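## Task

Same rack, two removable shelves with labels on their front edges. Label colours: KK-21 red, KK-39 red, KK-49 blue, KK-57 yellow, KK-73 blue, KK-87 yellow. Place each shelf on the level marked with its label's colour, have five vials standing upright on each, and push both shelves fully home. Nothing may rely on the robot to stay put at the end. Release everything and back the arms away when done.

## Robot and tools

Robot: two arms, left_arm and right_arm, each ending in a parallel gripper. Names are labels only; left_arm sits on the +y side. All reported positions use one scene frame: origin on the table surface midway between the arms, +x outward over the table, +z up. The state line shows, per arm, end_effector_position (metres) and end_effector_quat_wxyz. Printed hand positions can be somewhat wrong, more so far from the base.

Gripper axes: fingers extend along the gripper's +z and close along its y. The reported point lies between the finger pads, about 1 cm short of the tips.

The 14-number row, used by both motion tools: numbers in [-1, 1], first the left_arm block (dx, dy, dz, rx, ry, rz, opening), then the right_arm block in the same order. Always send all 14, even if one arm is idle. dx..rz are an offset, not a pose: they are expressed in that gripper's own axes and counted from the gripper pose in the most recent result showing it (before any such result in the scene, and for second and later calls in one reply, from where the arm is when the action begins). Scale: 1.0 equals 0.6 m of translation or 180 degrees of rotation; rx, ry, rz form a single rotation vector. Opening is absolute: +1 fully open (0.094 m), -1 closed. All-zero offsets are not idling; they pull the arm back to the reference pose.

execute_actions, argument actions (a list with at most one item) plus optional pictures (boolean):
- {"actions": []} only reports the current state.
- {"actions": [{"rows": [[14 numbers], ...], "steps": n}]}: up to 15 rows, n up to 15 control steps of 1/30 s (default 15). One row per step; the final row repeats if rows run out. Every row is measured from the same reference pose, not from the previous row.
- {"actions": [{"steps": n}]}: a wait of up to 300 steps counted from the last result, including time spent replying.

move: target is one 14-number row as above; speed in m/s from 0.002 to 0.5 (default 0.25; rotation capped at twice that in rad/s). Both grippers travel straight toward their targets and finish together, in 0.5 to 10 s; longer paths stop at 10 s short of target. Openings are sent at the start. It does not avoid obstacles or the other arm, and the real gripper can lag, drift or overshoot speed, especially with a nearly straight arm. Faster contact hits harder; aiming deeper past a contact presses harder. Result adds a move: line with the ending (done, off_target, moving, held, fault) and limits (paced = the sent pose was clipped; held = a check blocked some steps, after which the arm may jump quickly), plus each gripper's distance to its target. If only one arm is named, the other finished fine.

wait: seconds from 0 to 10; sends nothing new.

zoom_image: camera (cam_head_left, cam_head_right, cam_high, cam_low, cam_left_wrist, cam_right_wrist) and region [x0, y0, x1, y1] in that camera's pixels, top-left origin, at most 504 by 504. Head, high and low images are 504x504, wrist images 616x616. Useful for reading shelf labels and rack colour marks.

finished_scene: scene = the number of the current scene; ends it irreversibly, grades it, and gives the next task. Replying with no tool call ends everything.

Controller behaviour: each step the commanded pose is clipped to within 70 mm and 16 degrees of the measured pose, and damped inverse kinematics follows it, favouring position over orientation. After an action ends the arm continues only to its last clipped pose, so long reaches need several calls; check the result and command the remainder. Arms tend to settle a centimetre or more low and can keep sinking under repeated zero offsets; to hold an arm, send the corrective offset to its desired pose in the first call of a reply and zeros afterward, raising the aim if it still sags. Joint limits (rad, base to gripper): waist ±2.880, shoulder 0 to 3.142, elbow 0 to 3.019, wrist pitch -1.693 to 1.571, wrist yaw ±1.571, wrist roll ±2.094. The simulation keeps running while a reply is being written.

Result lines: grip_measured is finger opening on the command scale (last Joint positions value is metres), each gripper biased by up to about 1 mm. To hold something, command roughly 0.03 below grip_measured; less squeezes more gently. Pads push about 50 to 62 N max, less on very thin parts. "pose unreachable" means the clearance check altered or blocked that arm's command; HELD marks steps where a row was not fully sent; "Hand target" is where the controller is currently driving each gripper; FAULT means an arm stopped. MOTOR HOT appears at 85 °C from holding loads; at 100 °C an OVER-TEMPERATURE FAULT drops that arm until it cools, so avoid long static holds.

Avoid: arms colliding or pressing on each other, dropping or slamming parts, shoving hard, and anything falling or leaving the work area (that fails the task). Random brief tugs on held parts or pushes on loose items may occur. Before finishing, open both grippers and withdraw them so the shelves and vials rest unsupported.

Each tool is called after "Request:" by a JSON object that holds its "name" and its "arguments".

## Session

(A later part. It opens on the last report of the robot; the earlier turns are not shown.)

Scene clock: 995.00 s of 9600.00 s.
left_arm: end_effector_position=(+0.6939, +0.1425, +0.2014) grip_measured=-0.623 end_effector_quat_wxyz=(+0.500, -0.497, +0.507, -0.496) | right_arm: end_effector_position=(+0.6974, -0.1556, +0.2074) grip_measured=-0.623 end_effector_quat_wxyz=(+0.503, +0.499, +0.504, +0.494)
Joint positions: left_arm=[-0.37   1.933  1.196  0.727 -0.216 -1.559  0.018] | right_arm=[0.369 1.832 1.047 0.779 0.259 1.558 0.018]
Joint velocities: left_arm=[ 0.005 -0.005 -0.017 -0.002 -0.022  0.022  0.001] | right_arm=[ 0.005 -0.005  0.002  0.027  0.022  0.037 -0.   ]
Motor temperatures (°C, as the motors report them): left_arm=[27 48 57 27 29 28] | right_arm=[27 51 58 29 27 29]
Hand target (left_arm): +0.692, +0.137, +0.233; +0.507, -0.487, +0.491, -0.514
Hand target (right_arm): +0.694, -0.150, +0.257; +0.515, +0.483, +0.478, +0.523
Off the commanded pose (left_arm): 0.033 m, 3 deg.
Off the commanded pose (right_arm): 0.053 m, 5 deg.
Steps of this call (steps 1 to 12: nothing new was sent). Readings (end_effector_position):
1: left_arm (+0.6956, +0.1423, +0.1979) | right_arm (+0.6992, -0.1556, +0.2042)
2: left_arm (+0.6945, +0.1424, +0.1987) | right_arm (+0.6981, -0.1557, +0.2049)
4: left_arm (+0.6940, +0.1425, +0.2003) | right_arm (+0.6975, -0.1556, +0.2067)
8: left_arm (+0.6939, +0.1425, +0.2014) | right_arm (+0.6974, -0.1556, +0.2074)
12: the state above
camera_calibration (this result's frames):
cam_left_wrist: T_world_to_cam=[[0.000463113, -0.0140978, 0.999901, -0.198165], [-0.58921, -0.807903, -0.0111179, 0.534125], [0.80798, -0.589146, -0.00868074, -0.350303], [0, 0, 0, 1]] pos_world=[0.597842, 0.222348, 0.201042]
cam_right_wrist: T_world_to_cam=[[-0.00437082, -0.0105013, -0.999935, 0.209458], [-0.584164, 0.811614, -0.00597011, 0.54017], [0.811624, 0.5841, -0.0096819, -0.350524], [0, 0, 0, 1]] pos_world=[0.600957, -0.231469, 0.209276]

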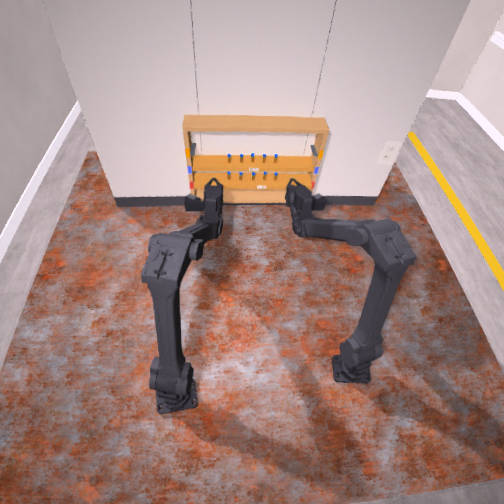

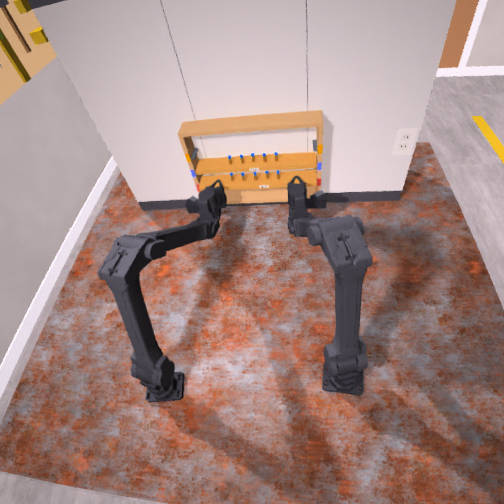

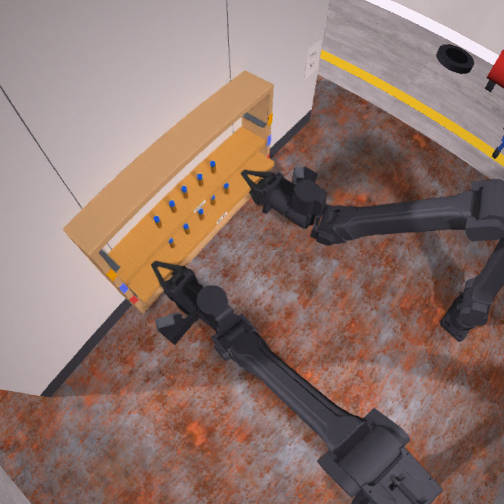

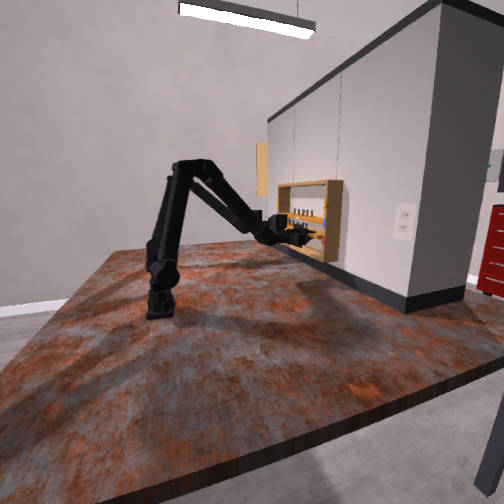

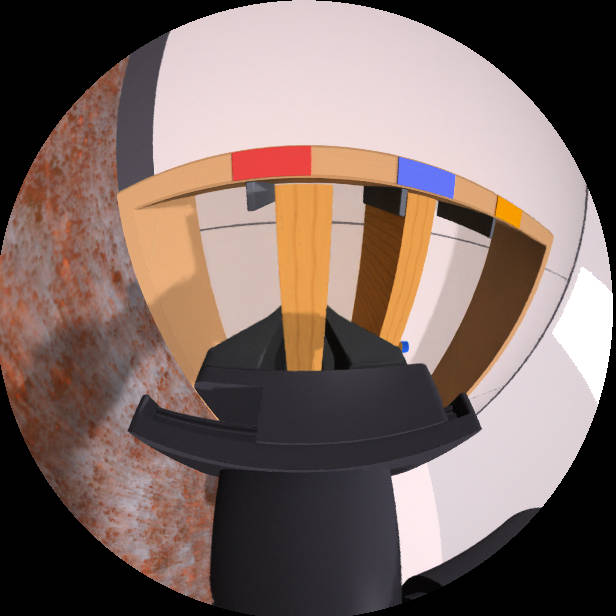

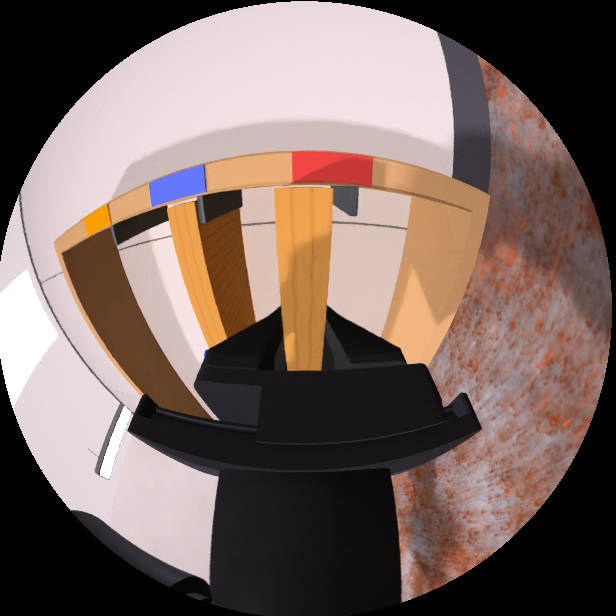

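Request:
{"name": "execute_actions", "arguments": {"actions": []}}

Scene clock: 1009.77 s of 9600.00 s.
left_arm: end_effector_position=(+0.6939, +0.1425, +0.2014) grip_measured=-0.623 end_effector_quat_wxyz=(+0.500, -0.497, +0.507, -0.496) | right_arm: end_effector_position=(+0.6974, -0.1556, +0.2074) grip_measured=-0.623 end_effector_quat_wxyz=(+0.503, +0.499, +0.504, +0.494)
Joint positions: left_arm=[-0.37   1.933  1.196  0.727 -0.216 -1.559  0.018] | right_arm=[0.369 1.832 1.047 0.779 0.259 1.558 0.018]
Joint velocities: left_arm=[ 0.005 -0.024  0.002 -0.002  0.022 -0.051  0.001] | right_arm=[ 0.005 -0.015  0.017 -0.007 -0.022  0.022 -0.   ]
Motor temperatures (°C, as the motors report them): left_arm=[27 48 56 27 29 28] | right_arm=[27 51 57 29 27 29]
Hand target (left_arm): +0.692, +0.137, +0.233; +0.507, -0.487, +0.491, -0.514
Hand target (right_arm): +0.694, -0.150, +0.257; +0.515, +0.483, +0.478, +0.523
Off the commanded pose (left_arm): 0.033 m, 3 deg.
Off the commanded pose (right_arm): 0.053 m, 5 deg.
Steps of this call (steps 1 to 90: nothing new was sent; then 11.77 s passed at rest). Readings (end_effector_position):
1: left_arm (+0.6939, +0.1425, +0.2014) | right_arm (+0.6974, -0.1556, +0.2074)
2: left_arm (+0.6939, +0.1425, +0.2014) | right_arm (+0.6974, -0.1556, +0.2074)
4: left_arm (+0.6939, +0.1425, +0.2014) | right_arm (+0.6974, -0.1556, +0.2074)
8: left_arm (+0.6939, +0.1425, +0.2014) | right_arm (+0.6974, -0.1556, +0.2074)
90: the state above
camera_calibration (this result's frames):
cam_left_wrist: T_world_to_cam=[[0.000463113, -0.0140978, 0.999901, -0.198165], [-0.58921, -0.807903, -0.0111179, 0.534125], [0.80798, -0.589146, -0.00868074, -0.350303], [0, 0, 0, 1]] pos_world=[0.597842, 0.222348, 0.201042]
cam_right_wrist: T_world_to_cam=[[-0.00437082, -0.0105013, -0.999935, 0.209458], [-0.584164, 0.811614, -0.00597011, 0.54017], [0.811624, 0.5841, -0.0096819, -0.350524], [0, 0, 0, 1]] pos_world=[0.600957, -0.231469, 0.209276]

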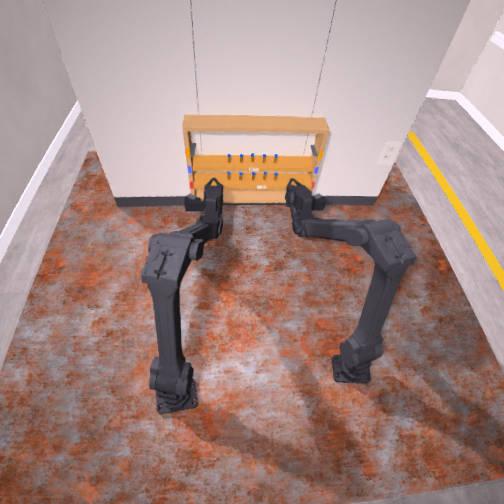

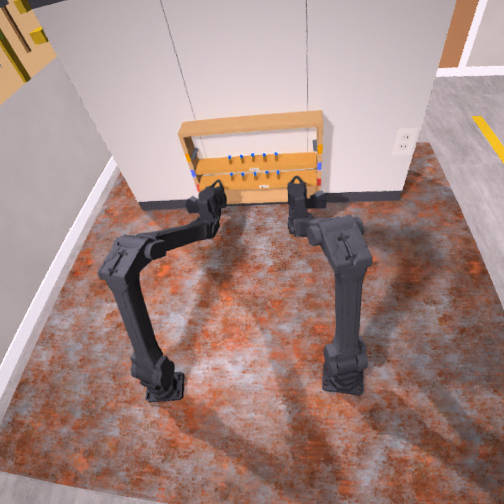

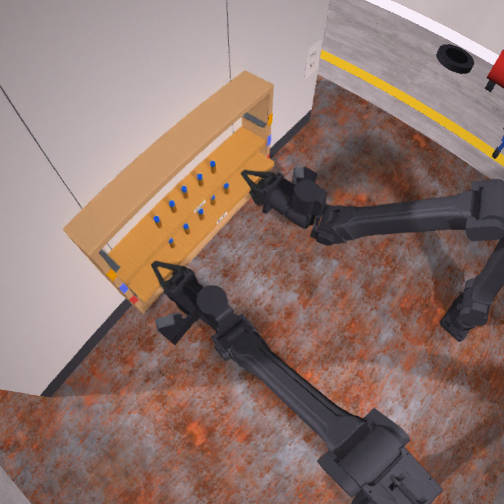

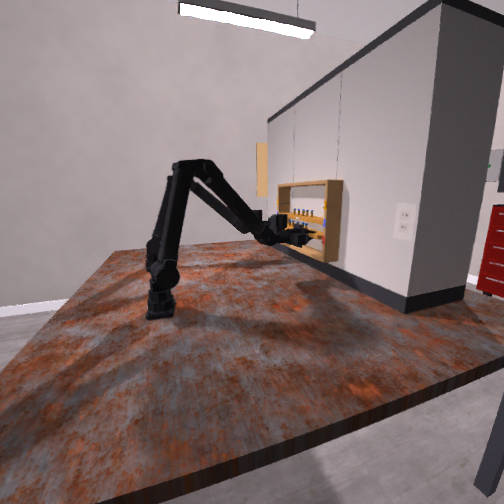

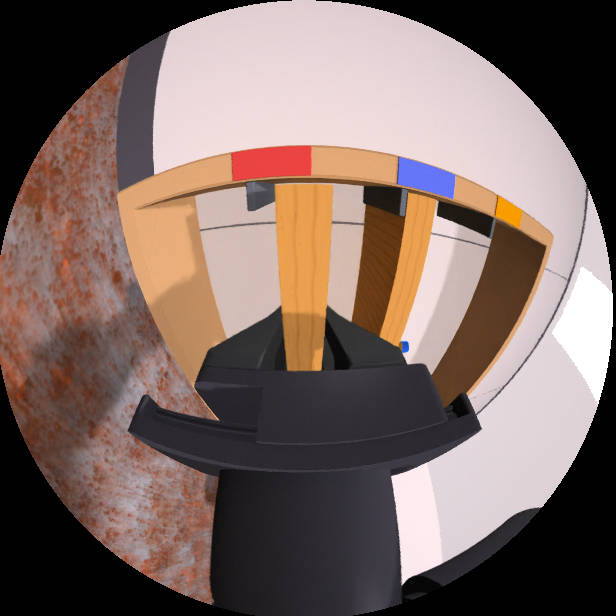

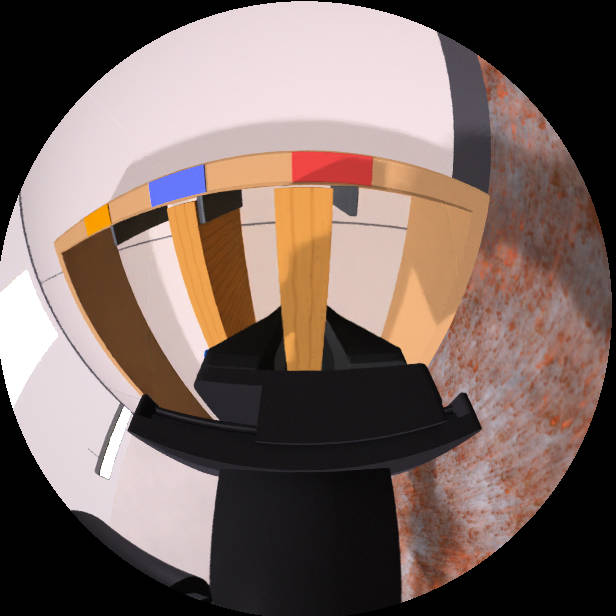

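Request:
{"name": "execute_actions", "arguments": {"actions": [{"rows": [[0.00888,-0.05883,-0.00642,0.018,0.0022,-0.0039,-0.662,0.01137,0.09067,-0.00792,-0.0268,0.0022,0.0071,-0.662],[0.00868,-0.06167,-0.00878,0.0187,0.0022,-0.0041,-0.662,0.01157,0.094,-0.01028,-0.0274,0.0022,0.0073,-0.662],[0.00852,-0.06283,-0.01212,0.0185,0.0022,-0.0041,-0.662,0.01178,0.09575,-0.0137,-0.0277,0.0022,0.0073,-0.662],[0.00837,-0.06367,-0.0158,0.0183,0.0022,-0.004,-0.662,0.01192,0.09642,-0.01747,-0.0276,0.0022,0.0073,-0.662],[0.00822,-0.06467,-0.01947,0.018,0.0022,-0.004,-0.662,0.01205,0.09725,-0.02113,-0.0274,0.0022,0.0073,-0.662],[0.00805,-0.06558,-0.02315,0.0177,0.0022,-0.0039,-0.662,0.0122,0.098,-0.02488,-0.0273,0.0022,0.0073,-0.662],[0.00788,-0.067,-0.02682,0.0175,0.0022,-0.0039,-0.662,0.01225,0.09925,-0.02865,-0.0272,0.0022,0.0073,-0.662],[0.00772,-0.069,-0.0305,0.0175,0.0022,-0.0039,-0.662,0.0123,0.101,-0.03233,-0.0271,0.0022,0.0073,-0.662],[0.00753,-0.071,-0.03417,0.0175,0.0022,-0.0039,-0.662,0.01217,0.10267,-0.03608,-0.0271,0.0022,0.0073,-0.662],[0.00745,-0.073,-0.03783,0.0176,0.0022,-0.0039,-0.662,0.01205,0.10425,-0.03983,-0.0271,0.0022,0.0073,-0.662],[0.00737,-0.075,-0.0415,0.0176,0.0022,-0.004,-0.662,0.01193,0.10608,-0.04358,-0.027,0.0022,0.0073,-0.662],[0.00727,-0.07675,-0.04517,0.0176,0.0022,-0.004,-0.662,0.0118,0.10758,-0.04733,-0.027,0.0022,0.0073,-0.662],[0.00718,-0.0785,-0.04892,0.0176,0.0022,-0.004,-0.662,0.01168,0.109,-0.051,-0.027,0.0022,0.0073,-0.662],[0.00718,-0.0805,-0.05258,0.0177,0.0022,-0.004,-0.662,0.01157,0.11067,-0.05483,-0.0269,0.0022,0.0073,-0.662],[0.0071,-0.08233,-0.05633,0.0177,0.0022,-0.004,-0.662,0.01145,0.11217,-0.0585,-0.0269,0.0022,0.0073,-0.662]], "steps": 15}], "pictures": false}}

Request:
{"name": "execute_actions", "arguments": {"actions": [{"rows": [[0.00838,-0.06417,-0.01867,0.0177,0.0022,-0.0041,-0.662,0.01047,0.09192,-0.02067,-0.0257,0.0022,0.0072,-0.662],[0.00833,-0.06575,-0.0225,0.0174,0.0022,-0.0041,-0.662,0.01033,0.09325,-0.0245,-0.0254,0.0022,0.0072,-0.662],[0.00828,-0.06725,-0.02625,0.0171,0.0022,-0.004,-0.662,0.0102,0.09458,-0.02833,-0.0251,0.0022,0.0071,-0.662],[0.00822,-0.06867,-0.03,0.0167,0.0022,-0.0039,-0.662,0.01007,0.09592,-0.03217,-0.0248,0.0022,0.0071,-0.662],[0.00817,-0.07017,-0.03375,0.0164,0.0022,-0.0039,-0.662,0.00993,0.09717,-0.036,-0.0243,0.0022,0.007,-0.662],[0.0081,-0.07167,-0.0375,0.0161,0.0022,-0.0038,-0.662,0.0098,0.09867,-0.03983,-0.0239,0.0022,0.0069,-0.662],[0.00805,-0.07317,-0.04133,0.0158,0.0022,-0.0037,-0.662,0.00965,0.1005,-0.04367,-0.0237,0.0022,0.0068,-0.662],[0.00798,-0.07458,-0.045,0.0155,0.0022,-0.0037,-0.662,0.00952,0.1025,-0.0475,-0.0236,0.0022,0.0068,-0.662],[0.0079,-0.07725,-0.04842,0.0152,0.0022,-0.0036,-0.662,0.00932,0.1055,-0.05083,-0.0234,0.0022,0.0068,-0.662],[0.00778,-0.0815,-0.05125,0.0149,0.0022,-0.0036,-0.662,0.00912,0.1095,-0.05367,-0.0233,0.0022,0.0067,-0.662],[0.00767,-0.08683,-0.05383,0.0149,0.0022,-0.0036,-0.662,0.00892,0.11433,-0.05633,-0.0231,0.0022,0.0067,-0.662],[0.00753,-0.0925,-0.05617,0.0147,0.0022,-0.0036,-0.662,0.00868,0.11967,-0.05875,-0.023,0.0022,0.0067,-0.662],[0.00738,-0.09867,-0.05858,0.0147,0.0022,-0.0036,-0.662,0.00847,0.12533,-0.06117,-0.0229,0.0022,0.0067,-0.662],[0.00722,-0.10467,-0.061,0.0146,0.0022,-0.0036,-0.662,0.00825,0.131,-0.06358,-0.0227,0.0022,0.0067,-0.662],[0.00707,-0.11083,-0.0635,0.0146,0.0022,-0.0036,-0.662,0.00798,0.13667,-0.06617,-0.0226,0.0022,0.0066,-0.662]], "steps": 15}], "pictures": false}}

Request:
{"name": "execute_actions", "arguments": {"actions": [{"rows": [[0.00752,-0.06783,-0.01508,0.012,0.0022,-0.0031,-0.662,0.0088,0.09325,-0.01833,-0.0216,0.0022,0.0065,-0.662],[0.00738,-0.07392,-0.01792,0.012,0.0022,-0.0031,-0.662,0.00857,0.09917,-0.02125,-0.0215,0.0022,0.0065,-0.662],[0.00725,-0.08,-0.02083,0.0119,0.0022,-0.0031,-0.662,0.00832,0.10508,-0.02425,-0.0214,0.0022,0.0065,-0.662],[0.0071,-0.08608,-0.02383,0.0119,0.0022,-0.0031,-0.662,0.00807,0.111,-0.02742,-0.0213,0.0022,0.0065,-0.662],[0.00695,-0.09217,-0.02692,0.0118,0.0022,-0.0031,-0.662,0.00785,0.11692,-0.03058,-0.0213,0.0022,0.0065,-0.662],[0.00678,-0.09825,-0.03008,0.0118,0.0022,-0.003,-0.662,0.0076,0.12283,-0.03392,-0.0212,0.0022,0.0064,-0.662],[0.00663,-0.10433,-0.03333,0.0117,0.0022,-0.003,-0.662,0.00735,0.12875,-0.03725,-0.0211,0.0022,0.0064,-0.662],[0.00647,-0.11042,-0.03667,0.0117,0.0022,-0.003,-0.662,0.00708,0.13467,-0.04075,-0.021,0.0022,0.0064,-0.662],[0.00633,-0.1165,-0.04008,0.0116,0.0022,-0.003,-0.662,0.00682,0.14058,-0.04425,-0.0209,0.0022,0.0064,-0.662],[0.0062,-0.12258,-0.04358,0.0116,0.0022,-0.003,-0.662,0.00657,0.1465,-0.04792,-0.0208,0.0022,0.0064,-0.662],[0.00603,-0.12867,-0.04717,0.0115,0.0022,-0.003,-0.662,0.00632,0.15242,-0.05158,-0.0207,0.0022,0.0064,-0.662],[0.00592,-0.13375,-0.05033,0.0115,0.0022,-0.003,-0.662,0.00607,0.15733,-0.05483,-0.0206,0.0022,0.0063,-0.662],[0.0058,-0.13767,-0.05283,0.0114,0.0022,-0.003,-0.662,0.00587,0.16117,-0.0575,-0.0205,0.0022,0.0063,-0.662],[0.00572,-0.14033,-0.05467,0.0114,0.0022,-0.003,-0.662,0.00572,0.16367,-0.05933,-0.0204,0.0022,0.0063,-0.662],[0.00563,-0.14167,-0.05567,0.0114,0.0022,-0.003,-0.662,0.0056,0.16492,-0.06042,-0.0204,0.0022,0.0063,-0.662]], "steps": 15}], "pictures": false}}

Request:
{"name": "execute_actions", "arguments": {"actions": [{"steps": 12}]}}

Scene clock: 1130.27 s of 9600.00 s.
left_arm: end_effector_position=(+0.6683, +0.1437, +0.2143) grip_measured=-0.623 end_effector_quat_wxyz=(+0.499, -0.498, +0.508, -0.496) | right_arm: end_effector_position=(+0.6715, -0.1547, +0.2201) grip_measured=-0.623 end_effector_quat_wxyz=(+0.504, +0.499, +0.503, +0.495)
Joint positions: left_arm=[-0.378  1.859  1.121  0.727 -0.223 -1.56   0.018] | right_arm=[0.384 1.759 0.978 0.778 0.275 1.558 0.018]
Joint velocities: left_arm=[-0.034 -0.22  -0.159  0.012  0.022 -0.066  0.   ] | right_arm=[-0.005 -0.239 -0.139 -0.042  0.051 -0.007 -0.002]
Motor temperatures (°C, as the motors report them): left_arm=[27 49 54 27 29 28] | right_arm=[27 52 55 29 27 29]
Hand target (left_arm): +0.661, +0.138, +0.250; +0.508, -0.485, +0.492, -0.514
Hand target (right_arm): +0.663, -0.149, +0.272; +0.517, +0.482, +0.478, +0.522
Off the commanded pose (left_arm): 0.038 m, 3 deg.
Off the commanded pose (right_arm): 0.056 m, 5 deg.
Steps of this call (steps 1 to 90: nothing new was sent; then 117.00 s passed at rest; steps 91 to 105: all 15 steps of this action). Readings (end_effector_position):
91: left_arm (+0.6939, +0.1425, +0.2014) | right_arm (+0.6974, -0.1557, +0.2077)
92: left_arm (+0.6937, +0.1425, +0.2013) | right_arm (+0.6971, -0.1555, +0.2076)
94: left_arm (+0.6919, +0.1427, +0.2014) | right_arm (+0.6955, -0.1556, +0.2078)
98: left_arm (+0.6840, +0.1434, +0.2026) | right_arm (+0.6873, -0.1549, +0.2089)
105: the state above

Scene clock: 1130.77 s of 9600.00 s.
left_arm: end_effector_position=(+0.6375, +0.1437, +0.2401) grip_measured=-0.623 end_effector_quat_wxyz=(+0.498, -0.498, +0.509, -0.495) | right_arm: end_effector_position=(+0.6400, -0.1553, +0.2456) grip_measured=-0.623 end_effector_quat_wxyz=(+0.503, +0.500, +0.505, +0.492)
Joint positions: left_arm=[-0.391  1.75   1.045  0.691 -0.235 -1.56   0.018] | right_arm=[0.401 1.641 0.909 0.722 0.292 1.558 0.018]
Joint velocities: left_arm=[-0.024 -0.23  -0.042 -0.227 -0.007  0.022 -0.001] | right_arm=[-0.005 -0.269 -0.042 -0.261  0.051 -0.051 -0.001]
Motor temperatures (°C, as the motors report them): left_arm=[27 49 54 27 29 28] | right_arm=[27 52 55 29 27 29]
Hand target (left_arm): +0.631, +0.139, +0.280; +0.506, -0.487, +0.495, -0.512
Hand target (right_arm): +0.631, -0.151, +0.300; +0.515, +0.484, +0.481, +0.519
Off the commanded pose (left_arm): 0.042 m, 3 deg.
Off the commanded pose (right_arm): 0.057 m, 5 deg.
Steps of this call (steps 1 to 15: all 15 steps of this action). Readings (end_effector_position):
1: left_arm (+0.6660, +0.1435, +0.2164) | right_arm (+0.6692, -0.1549, +0.2222)
2: left_arm (+0.6637, +0.1436, +0.2185) | right_arm (+0.6668, -0.1550, +0.2242)
4: left_arm (+0.6590, +0.1436, +0.2224) | right_arm (+0.6619, -0.1550, +0.2280)
8: left_arm (+0.6497, +0.1440, +0.2289) | right_arm (+0.6525, -0.1547, +0.2343)
15: the state above

Scene clock: 1131.27 s of 9600.00 s.
left_arm: end_effector_position=(+0.6123, +0.1433, +0.2997) grip_measured=-0.623 end_effector_quat_wxyz=(+0.499, -0.496, +0.507, -0.497) | right_arm: end_effector_position=(+0.6134, -0.1558, +0.3052) grip_measured=-0.623 end_effector_quat_wxyz=(+0.504, +0.499, +0.502, +0.495)
Joint positions: left_arm=[-0.404  1.6    1.032  0.56  -0.245 -1.56   0.018] | right_arm=[0.416 1.478 0.902 0.573 0.308 1.559 0.018]
Joint velocities: left_arm=[-0.015 -0.239 -0.022 -0.139 -0.007  0.051  0.   ] | right_arm=[ 0.034 -0.249  0.012 -0.173 -0.007 -0.007  0.   ]
Motor temperatures (°C, as the motors report them): left_arm=[27 49 54 27 29 28] | right_arm=[27 52 55 29 27 29]
Hand target (left_arm): +0.606, +0.140, +0.324; +0.503, -0.489, +0.499, -0.508
Hand target (right_arm): +0.604, -0.152, +0.343; +0.512, +0.487, +0.485, +0.515
Off the commanded pose (left_arm): 0.027 m, 2 deg.
Off the commanded pose (right_arm): 0.041 m, 3 deg.
Steps of this call (steps 1 to 15: all 15 steps of this action). Readings (end_effector_position):
1: left_arm (+0.6362, +0.1435, +0.2428) | right_arm (+0.6386, -0.1554, +0.2486)
2: left_arm (+0.6348, +0.1434, +0.2462) | right_arm (+0.6372, -0.1555, +0.2517)
4: left_arm (+0.6319, +0.1434, +0.2534) | right_arm (+0.6339, -0.1555, +0.2588)
8: left_arm (+0.6252, +0.1435, +0.2708) | right_arm (+0.6269, -0.1556, +0.2761)
15: the state above

Scene clock: 1131.67 s of 9600.00 s.
left_arm: end_effector_position=(+0.6083, +0.1432, +0.3062) grip_measured=-0.623 end_effector_quat_wxyz=(+0.500, -0.495, +0.507, -0.498) | right_arm: end_effector_position=(+0.6093, -0.1563, +0.3114) grip_measured=-0.623 end_effector_quat_wxyz=(+0.504, +0.498, +0.502, +0.496)
Joint positions: left_arm=[-0.405  1.582  1.028  0.549 -0.246 -1.558  0.018] | right_arm=[0.418 1.459 0.898 0.56  0.309 1.559 0.018]
Joint velocities: left_arm=[ 0.005  0.005 -0.007  0.002  0.007  0.007  0.001] | right_arm=[-0.005  0.005  0.007  0.017  0.007 -0.022 -0.001]
Motor temperatures (°C, as the motors report them): left_arm=[27 49 54 27 29 28] | right_arm=[27 52 55 29 27 29]
Hand target (left_arm): +0.606, +0.140, +0.324; +0.503, -0.489, +0.499, -0.508
Hand target (right_arm): +0.604, -0.153, +0.343; +0.512, +0.487, +0.485, +0.515
Off the commanded pose (left_arm): 0.020 m, 2 deg.
Off the commanded pose (right_arm): 0.034 m, 3 deg.
Steps of this call (steps 1 to 12: nothing new was sent). Readings (end_effector_position):
1: left_arm (+0.6111, +0.1432, +0.3031) | right_arm (+0.6121, -0.1561, +0.3086)
2: left_arm (+0.6102, +0.1431, +0.3059) | right_arm (+0.6111, -0.1560, +0.3112)
4: left_arm (+0.6092, +0.1432, +0.3093) | right_arm (+0.6101, -0.1563, +0.3142)
8: left_arm (+0.6087, +0.1431, +0.3077) | right_arm (+0.6097, -0.1562, +0.3127)
12: the state above
camera_calibration (this result's frames):
cam_left_wrist: T_world_to_cam=[[-0.00411977, -0.0147431, 0.999883, -0.299997], [-0.593161, -0.804956, -0.0143129, 0.488378], [0.805073, -0.593151, -0.00542878, -0.278482], [0, 0, 0, 1]] pos_world=[0.512649, 0.223519, 0.30544]
cam_right_wrist: T_world_to_cam=[[0.00115481, -0.00866787, -0.999962, 0.309942], [-0.583196, 0.812295, -0.00771464, 0.489964], [0.812331, 0.583182, -0.00411702, -0.279934], [0, 0, 0, 1]] pos_world=[0.512786, -0.232057, 0.312557]

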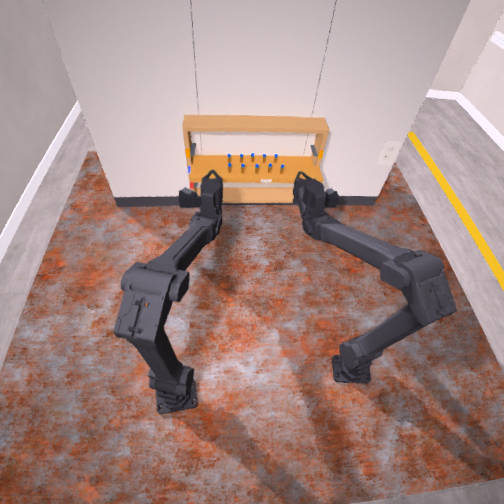

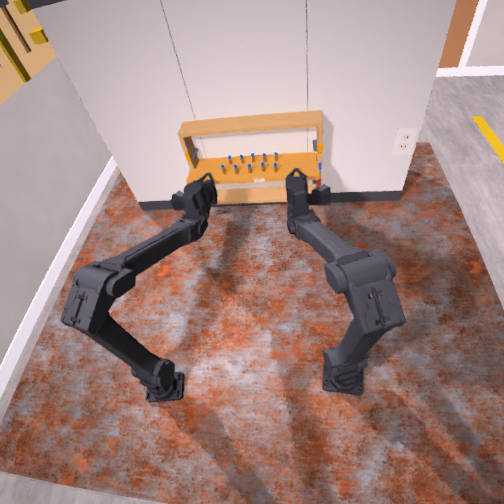

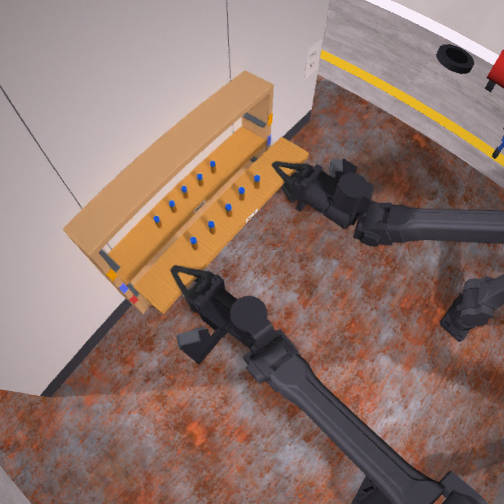

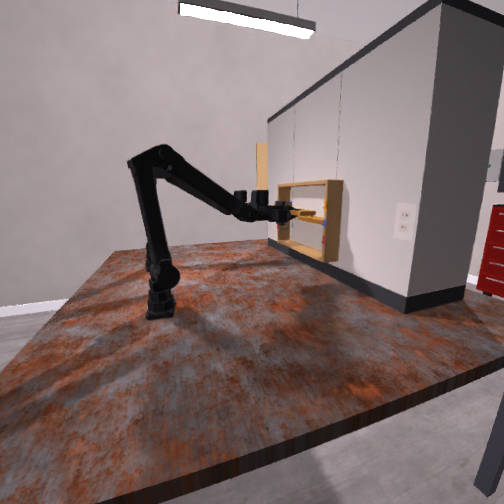

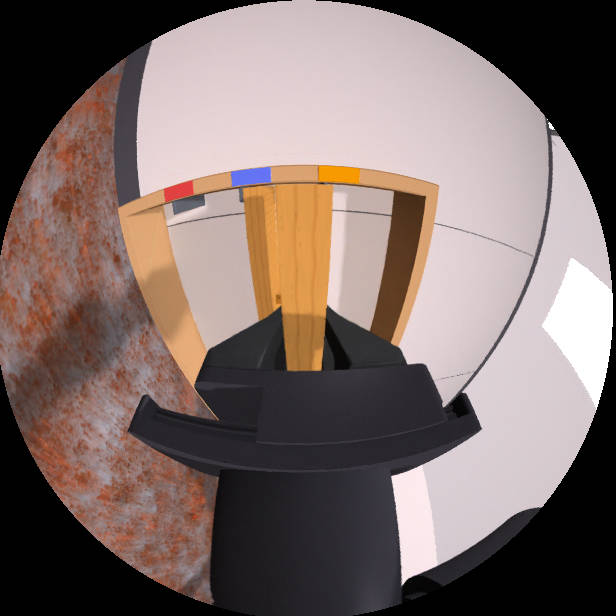

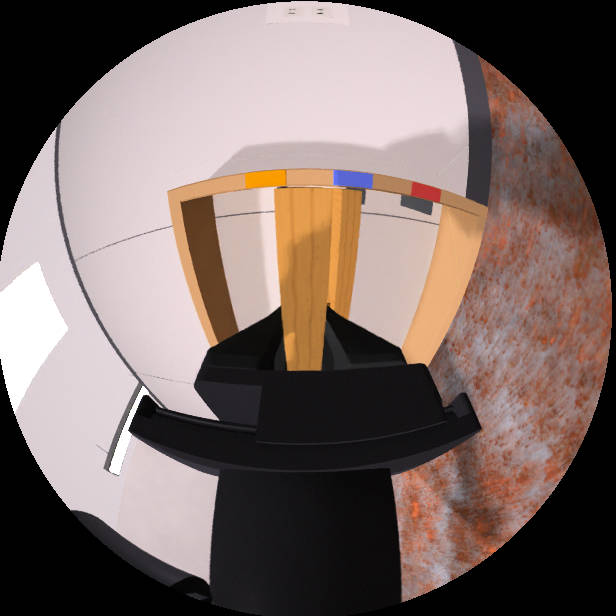

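Request:
{"name": "zoom_image", "arguments": {"camera": "cam_high", "region": [170, 150, 290, 270]}}

Request:
{"name": "zoom_image", "arguments": {"camera": "cam_head_left", "region": [220, 145, 300, 195]}}

Request:
{"name": "execute_actions", "arguments": {"actions": [], "pictures": false}}

Region (170, 150, 290, 270) of cam_high's 504x504 image, scaled by 4.200, with more detail than that image has.

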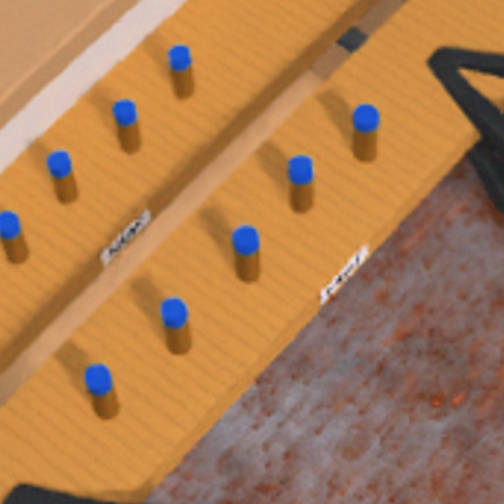

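Region (220, 145, 300, 195) of cam_head_left's 504x504 image, scaled by 6.300, with more detail than that image has; it fills the top 315 rows of this view, and the rest is white.

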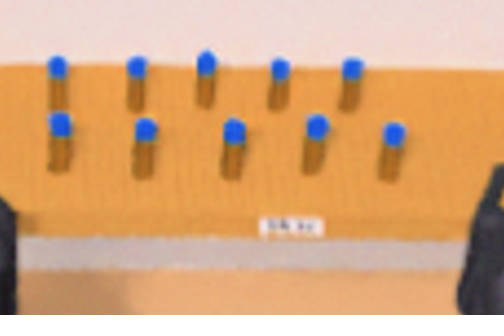

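Scene clock: 1137.43 s of 9600.00 s.
left_arm: end_effector_position=(+0.6083, +0.1432, +0.3062) grip_measured=-0.623 end_effector_quat_wxyz=(+0.500, -0.495, +0.507, -0.498) | right_arm: end_effector_position=(+0.6093, -0.1563, +0.3113) grip_measured=-0.623 end_effector_quat_wxyz=(+0.504, +0.498, +0.502, +0.496)
Joint positions: left_arm=[-0.405  1.582  1.028  0.549 -0.246 -1.558  0.018] | right_arm=[0.418 1.459 0.898 0.56  0.309 1.559 0.018]
Joint velocities: left_arm=[-0.015  0.005 -0.002 -0.012  0.007  0.037 -0.   ] | right_arm=[-0.005 -0.005 -0.012 -0.022 -0.007  0.051  0.001]
Motor temperatures (°C, as the motors report them): left_arm=[27 48 55 27 29 28] | right_arm=[27 51 55 29 27 29]
Hand target (left_arm): +0.606, +0.140, +0.324; +0.503, -0.489, +0.499, -0.508
Hand target (right_arm): +0.604, -0.153, +0.343; +0.512, +0.487, +0.485, +0.515
Off the commanded pose (left_arm): 0.020 m, 2 deg.
Off the commanded pose (right_arm): 0.034 m, 3 deg.
Steps of this call (steps 1 to 90: nothing new was sent; then 2.77 s passed at rest). Readings (end_effector_position):
1: left_arm (+0.6083, +0.1432, +0.3062) | right_arm (+0.6093, -0.1563, +0.3113)
2: left_arm (+0.6083, +0.1432, +0.3062) | right_arm (+0.6093, -0.1563, +0.3113)
4: left_arm (+0.6083, +0.1432, +0.3062) | right_arm (+0.6093, -0.1563, +0.3113)
8: left_arm (+0.6083, +0.1432, +0.3062) | right_arm (+0.6093, -0.1563, +0.3113)
90: the state above

Request:
{"name": "execute_actions", "arguments": {"actions": [{"rows": [[0.00485,-0.03525,-0.001,0.0099,0.0011,-0.0025,-0.662,0.00845,0.05892,-0.00183,-0.0186,0.0016,0.0059,-0.662],[0.00377,-0.03833,0.00325,0.0111,0.0007,-0.0028,-0.662,0.00727,0.06192,0.00375,-0.0197,0.001,0.0063,-0.662],[0.00267,-0.0415,0.0075,0.0122,0.0003,-0.0031,-0.662,0.006,0.06475,0.00933,-0.0207,0.0004,0.0066,-0.662],[0.00152,-0.0445,0.01167,0.0134,-0.0002,-0.0034,-0.662,0.00483,0.06767,0.015,-0.0218,-0.0002,0.0069,-0.662],[0.00042,-0.04767,0.01583,0.0146,-0.0006,-0.0037,-0.662,0.00357,0.0705,0.02067,-0.0228,-0.0008,0.0073,-0.662],[-0.00067,-0.05075,0.02008,0.0158,-0.0011,-0.004,-0.662,0.00238,0.07333,0.02625,-0.0238,-0.0014,0.0076,-0.662],[-0.00175,-0.05383,0.02425,0.017,-0.0015,-0.0043,-0.662,0.00122,0.07625,0.03183,-0.0249,-0.0019,0.0079,-0.662],[-0.00287,-0.057,0.02842,0.0182,-0.0019,-0.0046,-0.662,0,0.07917,0.0375,-0.0259,-0.0025,0.0083,-0.662],[-0.00295,-0.05833,0.02925,0.0182,-0.0019,-0.0046,-0.662,-0.00003,0.08067,0.03833,-0.026,-0.0025,0.0083,-0.662],[-0.00312,-0.06133,0.031,0.0183,-0.002,-0.0046,-0.662,-0.00007,0.08375,0.04017,-0.026,-0.0025,0.0083,-0.662],[-0.00338,-0.0655,0.03358,0.0184,-0.0021,-0.0046,-0.662,-0.00017,0.08833,0.04283,-0.0261,-0.0025,0.0083,-0.662],[-0.0037,-0.07075,0.03658,0.0185,-0.0021,-0.0046,-0.662,-0.00027,0.09383,0.046,-0.0261,-0.0025,0.0083,-0.662],[-0.00402,-0.07592,0.03967,0.0186,-0.0022,-0.0047,-0.662,-0.00037,0.09933,0.04925,-0.0262,-0.0024,0.0083,-0.662],[-0.00433,-0.08108,0.04275,0.0188,-0.0023,-0.0047,-0.662,-0.00043,0.10483,0.0525,-0.0263,-0.0024,0.0083,-0.662],[-0.00463,-0.08617,0.04583,0.0188,-0.0024,-0.0047,-0.662,-0.00055,0.11033,0.05567,-0.0263,-0.0024,0.0083,-0.662]], "steps": 15}], "pictures": false}}

Request:
{"name": "execute_actions", "arguments": {"actions": [{"rows": [[-0.00432,-0.07783,0.03958,0.0188,-0.0023,-0.0046,-0.662,-0.00092,0.10183,0.04883,-0.0265,-0.0024,0.0082,-0.662],[-0.0046,-0.083,0.04267,0.0189,-0.0024,-0.0046,-0.662,-0.00102,0.10733,0.05208,-0.0265,-0.0024,0.0082,-0.662],[-0.00492,-0.08817,0.04575,0.019,-0.0024,-0.0047,-0.662,-0.00113,0.11283,0.05525,-0.0266,-0.0024,0.0082,-0.662],[-0.00523,-0.09333,0.04883,0.0192,-0.0025,-0.0047,-0.662,-0.00122,0.11833,0.0585,-0.0267,-0.0023,0.0082,-0.662],[-0.00552,-0.0985,0.05183,0.0193,-0.0026,-0.0047,-0.662,-0.00132,0.12383,0.06167,-0.0267,-0.0023,0.0082,-0.662],[-0.00583,-0.10367,0.05492,0.0194,-0.0027,-0.0047,-0.662,-0.0014,0.12933,0.06483,-0.0268,-0.0022,0.0081,-0.662],[-0.00613,-0.10883,0.058,0.0195,-0.0028,-0.0048,-0.662,-0.00152,0.13483,0.06808,-0.0269,-0.0022,0.0081,-0.662],[-0.00643,-0.114,0.06108,0.0196,-0.0029,-0.0048,-0.662,-0.0016,0.14033,0.07133,-0.027,-0.0022,0.0081,-0.662],[-0.00675,-0.11917,0.06417,0.0198,-0.003,-0.0048,-0.662,-0.0017,0.14583,0.0745,-0.027,-0.0021,0.0081,-0.662],[-0.00703,-0.12433,0.06725,0.0199,-0.003,-0.0048,-0.662,-0.0018,0.15133,0.07767,-0.0271,-0.0021,0.0081,-0.662],[-0.0073,-0.12883,0.06992,0.02,-0.0031,-0.0048,-0.662,-0.00188,0.15617,0.0805,-0.0272,-0.0021,0.0081,-0.662],[-0.00753,-0.13267,0.07225,0.0201,-0.0032,-0.0049,-0.662,-0.00195,0.16033,0.08292,-0.0272,-0.002,0.008,-0.662],[-0.00772,-0.1355,0.07392,0.0201,-0.0032,-0.0049,-0.662,-0.00202,0.16333,0.08467,-0.0273,-0.002,0.008,-0.662],[-0.00783,-0.13767,0.07517,0.0202,-0.0033,-0.0049,-0.662,-0.00203,0.1655,0.086,-0.0273,-0.002,0.008,-0.662],[-0.0079,-0.139,0.076,0.0202,-0.0033,-0.0049,-0.662,-0.00207,0.167,0.08683,-0.0273,-0.002,0.008,-0.662]], "steps": 15}], "pictures": false}}

Request:
{"name": "execute_actions", "arguments": {"actions": [{"steps": 14}]}}

Request:
{"name": "zoom_image", "arguments": {"camera": "cam_left_wrist", "region": [230, 150, 370, 220]}}

Request:
{"name": "zoom_image", "arguments": {"camera": "cam_right_wrist", "region": [240, 150, 380, 220]}}

Scene clock: 1211.57 s of 9600.00 s.
left_arm: end_effector_position=(+0.6136, +0.1428, +0.3057) grip_measured=-0.623 end_effector_quat_wxyz=(+0.496, -0.498, +0.513, -0.493) | right_arm: end_effector_position=(+0.6139, -0.1562, +0.3112) grip_measured=-0.623 end_effector_quat_wxyz=(+0.500, +0.502, +0.508, +0.490)
Joint positions: left_arm=[-0.403  1.589  1.048  0.517 -0.242 -1.559  0.018] | right_arm=[0.415 1.462 0.917 0.525 0.305 1.561 0.018]
Joint velocities: left_arm=[ 0.005  0.015  0.178 -0.222  0.022 -0.022  0.   ] | right_arm=[-0.034 -0.005  0.198 -0.266 -0.007 -0.007 -0.   ]
Motor temperatures (°C, as the motors report them): left_arm=[27 46 55 27 29 28] | right_arm=[27 49 56 29 27 29]
Hand target (left_arm): +0.630, +0.147, +0.358; +0.513, -0.485, +0.487, -0.514
Hand target (right_arm): +0.633, -0.159, +0.378; +0.521, +0.485, +0.472, +0.520
Off the commanded pose (left_arm): 0.057 m, 5 deg.
Off the commanded pose (right_arm): 0.072 m, 6 deg.
Steps of this call (steps 1 to 90: nothing new was sent; then 70.63 s passed at rest; steps 91 to 105: all 15 steps of this action). Readings (end_effector_position):
91: left_arm (+0.6083, +0.1432, +0.3062) | right_arm (+0.6093, -0.1563, +0.3112)
92: left_arm (+0.6083, +0.1432, +0.3060) | right_arm (+0.6093, -0.1564, +0.3111)
94: left_arm (+0.6083, +0.1432, +0.3059) | right_arm (+0.6093, -0.1564, +0.3109)
98: left_arm (+0.6084, +0.1431, +0.3053) | right_arm (+0.6094, -0.1562, +0.3106)
105: the state above

Scene clock: 1212.07 s of 9600.00 s.
left_arm: end_effector_position=(+0.6436, +0.1431, +0.3475) grip_measured=-0.623 end_effector_quat_wxyz=(+0.496, -0.499, +0.510, -0.494) | right_arm: end_effector_position=(+0.6443, -0.1554, +0.3540) grip_measured=-0.623 end_effector_quat_wxyz=(+0.499, +0.502, +0.508, +0.491)
Joint positions: left_arm=[-0.389  1.608  1.192  0.397 -0.231 -1.562  0.018] | right_arm=[0.397 1.48  1.062 0.396 0.285 1.562 0.018]
Joint velocities: left_arm=[ 0.024  0.024  0.208 -0.12   0.037  0.037  0.001] | right_arm=[-0.005  0.024  0.208 -0.164 -0.066 -0.051 -0.001]
Motor temperatures (°C, as the motors report them): left_arm=[27 46 56 27 29 28] | right_arm=[27 49 56 29 27 29]
Hand target (left_arm): +0.657, +0.148, +0.387; +0.510, -0.489, +0.491, -0.510
Hand target (right_arm): +0.660, -0.160, +0.410; +0.517, +0.488, +0.478, +0.515
Off the commanded pose (left_arm): 0.044 m, 3 deg.
Off the commanded pose (right_arm): 0.061 m, 5 deg.
Steps of this call (steps 1 to 15: all 15 steps of this action). Readings (end_effector_position):
1: left_arm (+0.6153, +0.1427, +0.3071) | right_arm (+0.6156, -0.1562, +0.3125)
2: left_arm (+0.6173, +0.1425, +0.3094) | right_arm (+0.6174, -0.1564, +0.3150)
4: left_arm (+0.6215, +0.1424, +0.3144) | right_arm (+0.6216, -0.1563, +0.3202)
8: left_arm (+0.6301, +0.1423, +0.3267) | right_arm (+0.6303, -0.1562, +0.3328)
15: the state above

Scene clock: 1212.53 s of 9600.00 s.
left_arm: end_effector_position=(+0.6470, +0.1436, +0.3484) grip_measured=-0.623 end_effector_quat_wxyz=(+0.496, -0.500, +0.511, -0.493) | right_arm: end_effector_position=(+0.6479, -0.1549, +0.3551) grip_measured=-0.623 end_effector_quat_wxyz=(+0.499, +0.502, +0.509, +0.489)
Joint positions: left_arm=[-0.387  1.614  1.205  0.387 -0.23  -1.562  0.018] | right_arm=[0.396 1.486 1.076 0.386 0.284 1.562 0.018]
Joint velocities: left_arm=[-0.015 -0.015 -0.012  0.012 -0.081  0.037  0.   ] | right_arm=[-0.015 -0.005  0.017 -0.007 -0.007 -0.022 -0.001]
Motor temperatures (°C, as the motors report them): left_arm=[27 46 56 27 29 28] | right_arm=[27 49 57 29 27 29]
Hand target (left_arm): +0.657, +0.148, +0.387; +0.510, -0.489, +0.490, -0.510
Hand target (right_arm): +0.660, -0.160, +0.410; +0.517, +0.488, +0.478, +0.515
Off the commanded pose (left_arm): 0.042 m, 4 deg.
Off the commanded pose (right_arm): 0.059 m, 5 deg.
Steps of this call (steps 1 to 14: nothing new was sent). Readings (end_effector_position):
1: left_arm (+0.6448, +0.1434, +0.3498) | right_arm (+0.6456, -0.1552, +0.3563)
2: left_arm (+0.6456, +0.1435, +0.3511) | right_arm (+0.6464, -0.1551, +0.3578)
4: left_arm (+0.6460, +0.1436, +0.3523) | right_arm (+0.6469, -0.1549, +0.3588)
8: left_arm (+0.6464, +0.1435, +0.3505) | right_arm (+0.6473, -0.1548, +0.3570)
14: the state above
camera_calibration (this result's frames):
cam_left_wrist: T_world_to_cam=[[0.0130239, -0.0150104, 0.999803, -0.353016], [-0.59082, -0.806791, -0.00441628, 0.507578], [0.806698, -0.590646, -0.019376, -0.305735], [0, 0, 0, 1]] pos_world=[0.551121, 0.223629, 0.349264]
cam_right_wrist: T_world_to_cam=[[-0.0226275, -0.0125026, -0.999666, 0.36832], [-0.585698, 0.810523, 0.00312025, 0.509139], [0.810214, 0.585573, -0.0256629, -0.302548], [0, 0, 0, 1]] pos_world=[0.551664, -0.230901, 0.358844]

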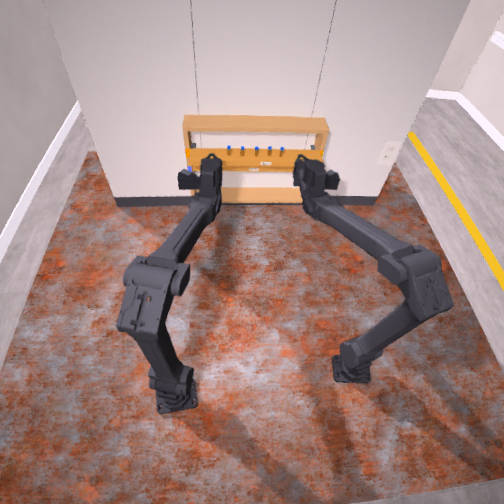

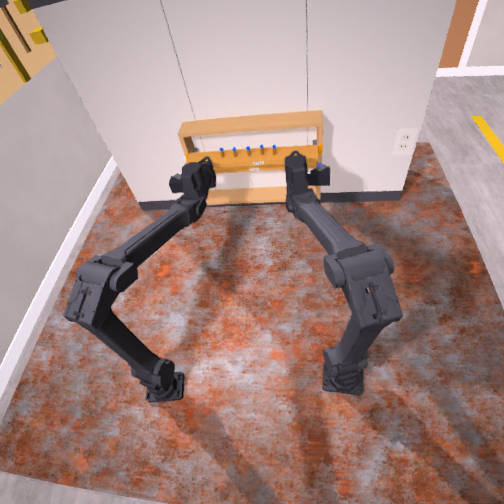

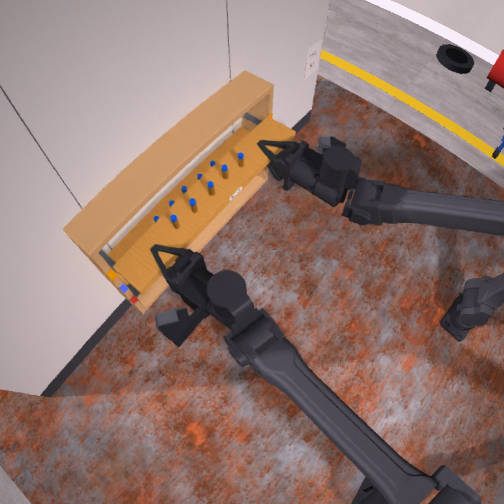

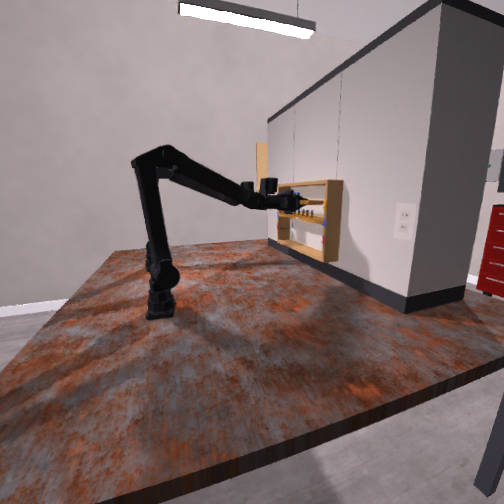

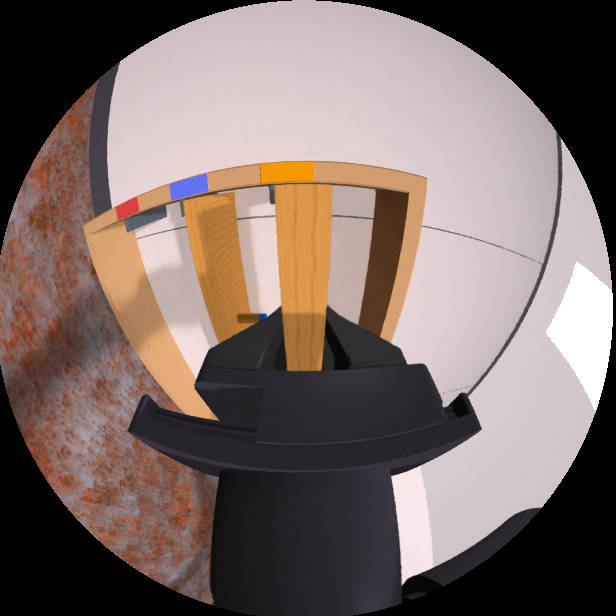

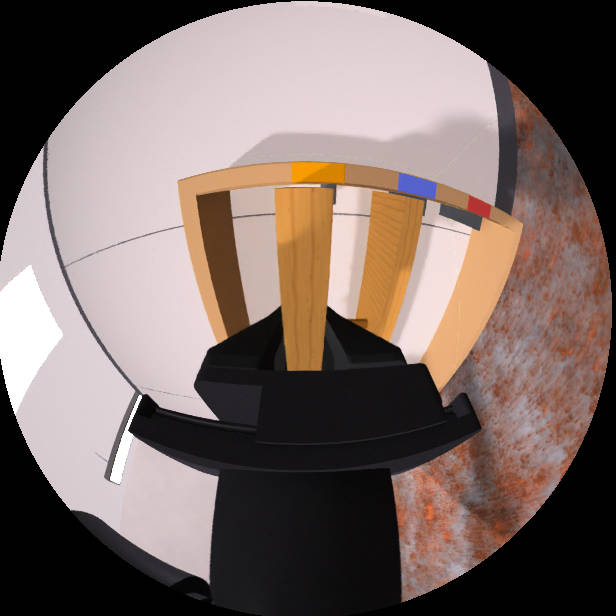

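Region (230, 150, 370, 220) of cam_left_wrist's 616x616 image, scaled by 3.600, with more detail than that image has.

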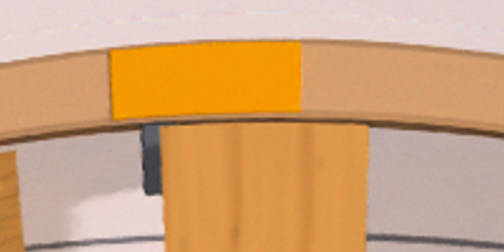

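Region (240, 150, 380, 220) of cam_right_wrist's 616x616 image, scaled by 3.600, with more detail than that image has.

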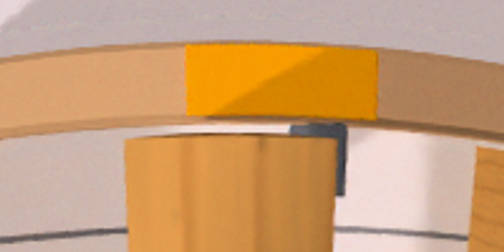

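Request:
{"name": "zoom_image", "arguments": {"camera": "cam_left_wrist", "region": [310, 174, 350, 194]}}

Request:
{"name": "zoom_image", "arguments": {"camera": "cam_right_wrist", "region": [260, 174, 300, 194]}}

Request:
{"name": "execute_actions", "arguments": {"actions": [], "pictures": false}}

Region (310, 174, 350, 194) of cam_left_wrist's 616x616 image, scaled by 12.600, with more detail than that image has.

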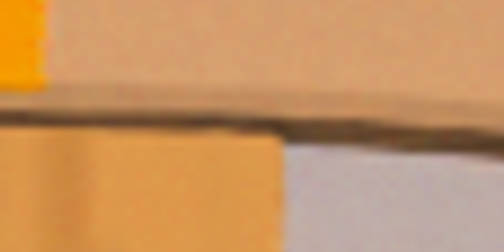

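Region (260, 174, 300, 194) of cam_right_wrist's 616x616 image, scaled by 12.600, with more detail than that image has.

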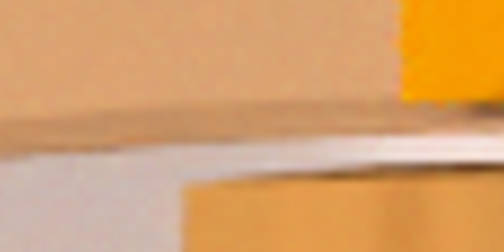

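Scene clock: 1223.53 s of 9600.00 s.
left_arm: end_effector_position=(+0.6470, +0.1436, +0.3484) grip_measured=-0.623 end_effector_quat_wxyz=(+0.496, -0.500, +0.511, -0.493) | right_arm: end_effector_position=(+0.6479, -0.1549, +0.3551) grip_measured=-0.623 end_effector_quat_wxyz=(+0.499, +0.502, +0.509, +0.489)
Joint positions: left_arm=[-0.387  1.614  1.205  0.387 -0.23  -1.562  0.018] | right_arm=[0.396 1.486 1.076 0.386 0.284 1.562 0.018]
Joint velocities: left_arm=[-0.015  0.015 -0.007 -0.012  0.007 -0.037  0.   ] | right_arm=[-0.005  0.015 -0.007 -0.027  0.022 -0.051 -0.   ]
Motor temperatures (°C, as the motors report them): left_arm=[27 46 61 27 29 28] | right_arm=[27 49 63 29 27 29]
Hand target (left_arm): +0.657, +0.148, +0.387; +0.510, -0.489, +0.490, -0.510
Hand target (right_arm): +0.660, -0.160, +0.410; +0.517, +0.488, +0.478, +0.515
Off the commanded pose (left_arm): 0.042 m, 4 deg.
Off the commanded pose (right_arm): 0.059 m, 5 deg.
Steps of this call (steps 1 to 90: nothing new was sent; then 8.00 s passed at rest). Readings (end_effector_position):
1: left_arm (+0.6470, +0.1436, +0.3484) | right_arm (+0.6479, -0.1549, +0.3551)
2: left_arm (+0.6470, +0.1436, +0.3484) | right_arm (+0.6479, -0.1549, +0.3551)
4: left_arm (+0.6470, +0.1436, +0.3484) | right_arm (+0.6479, -0.1549, +0.3551)
8: left_arm (+0.6470, +0.1436, +0.3484) | right_arm (+0.6479, -0.1549, +0.3551)
90: the state above


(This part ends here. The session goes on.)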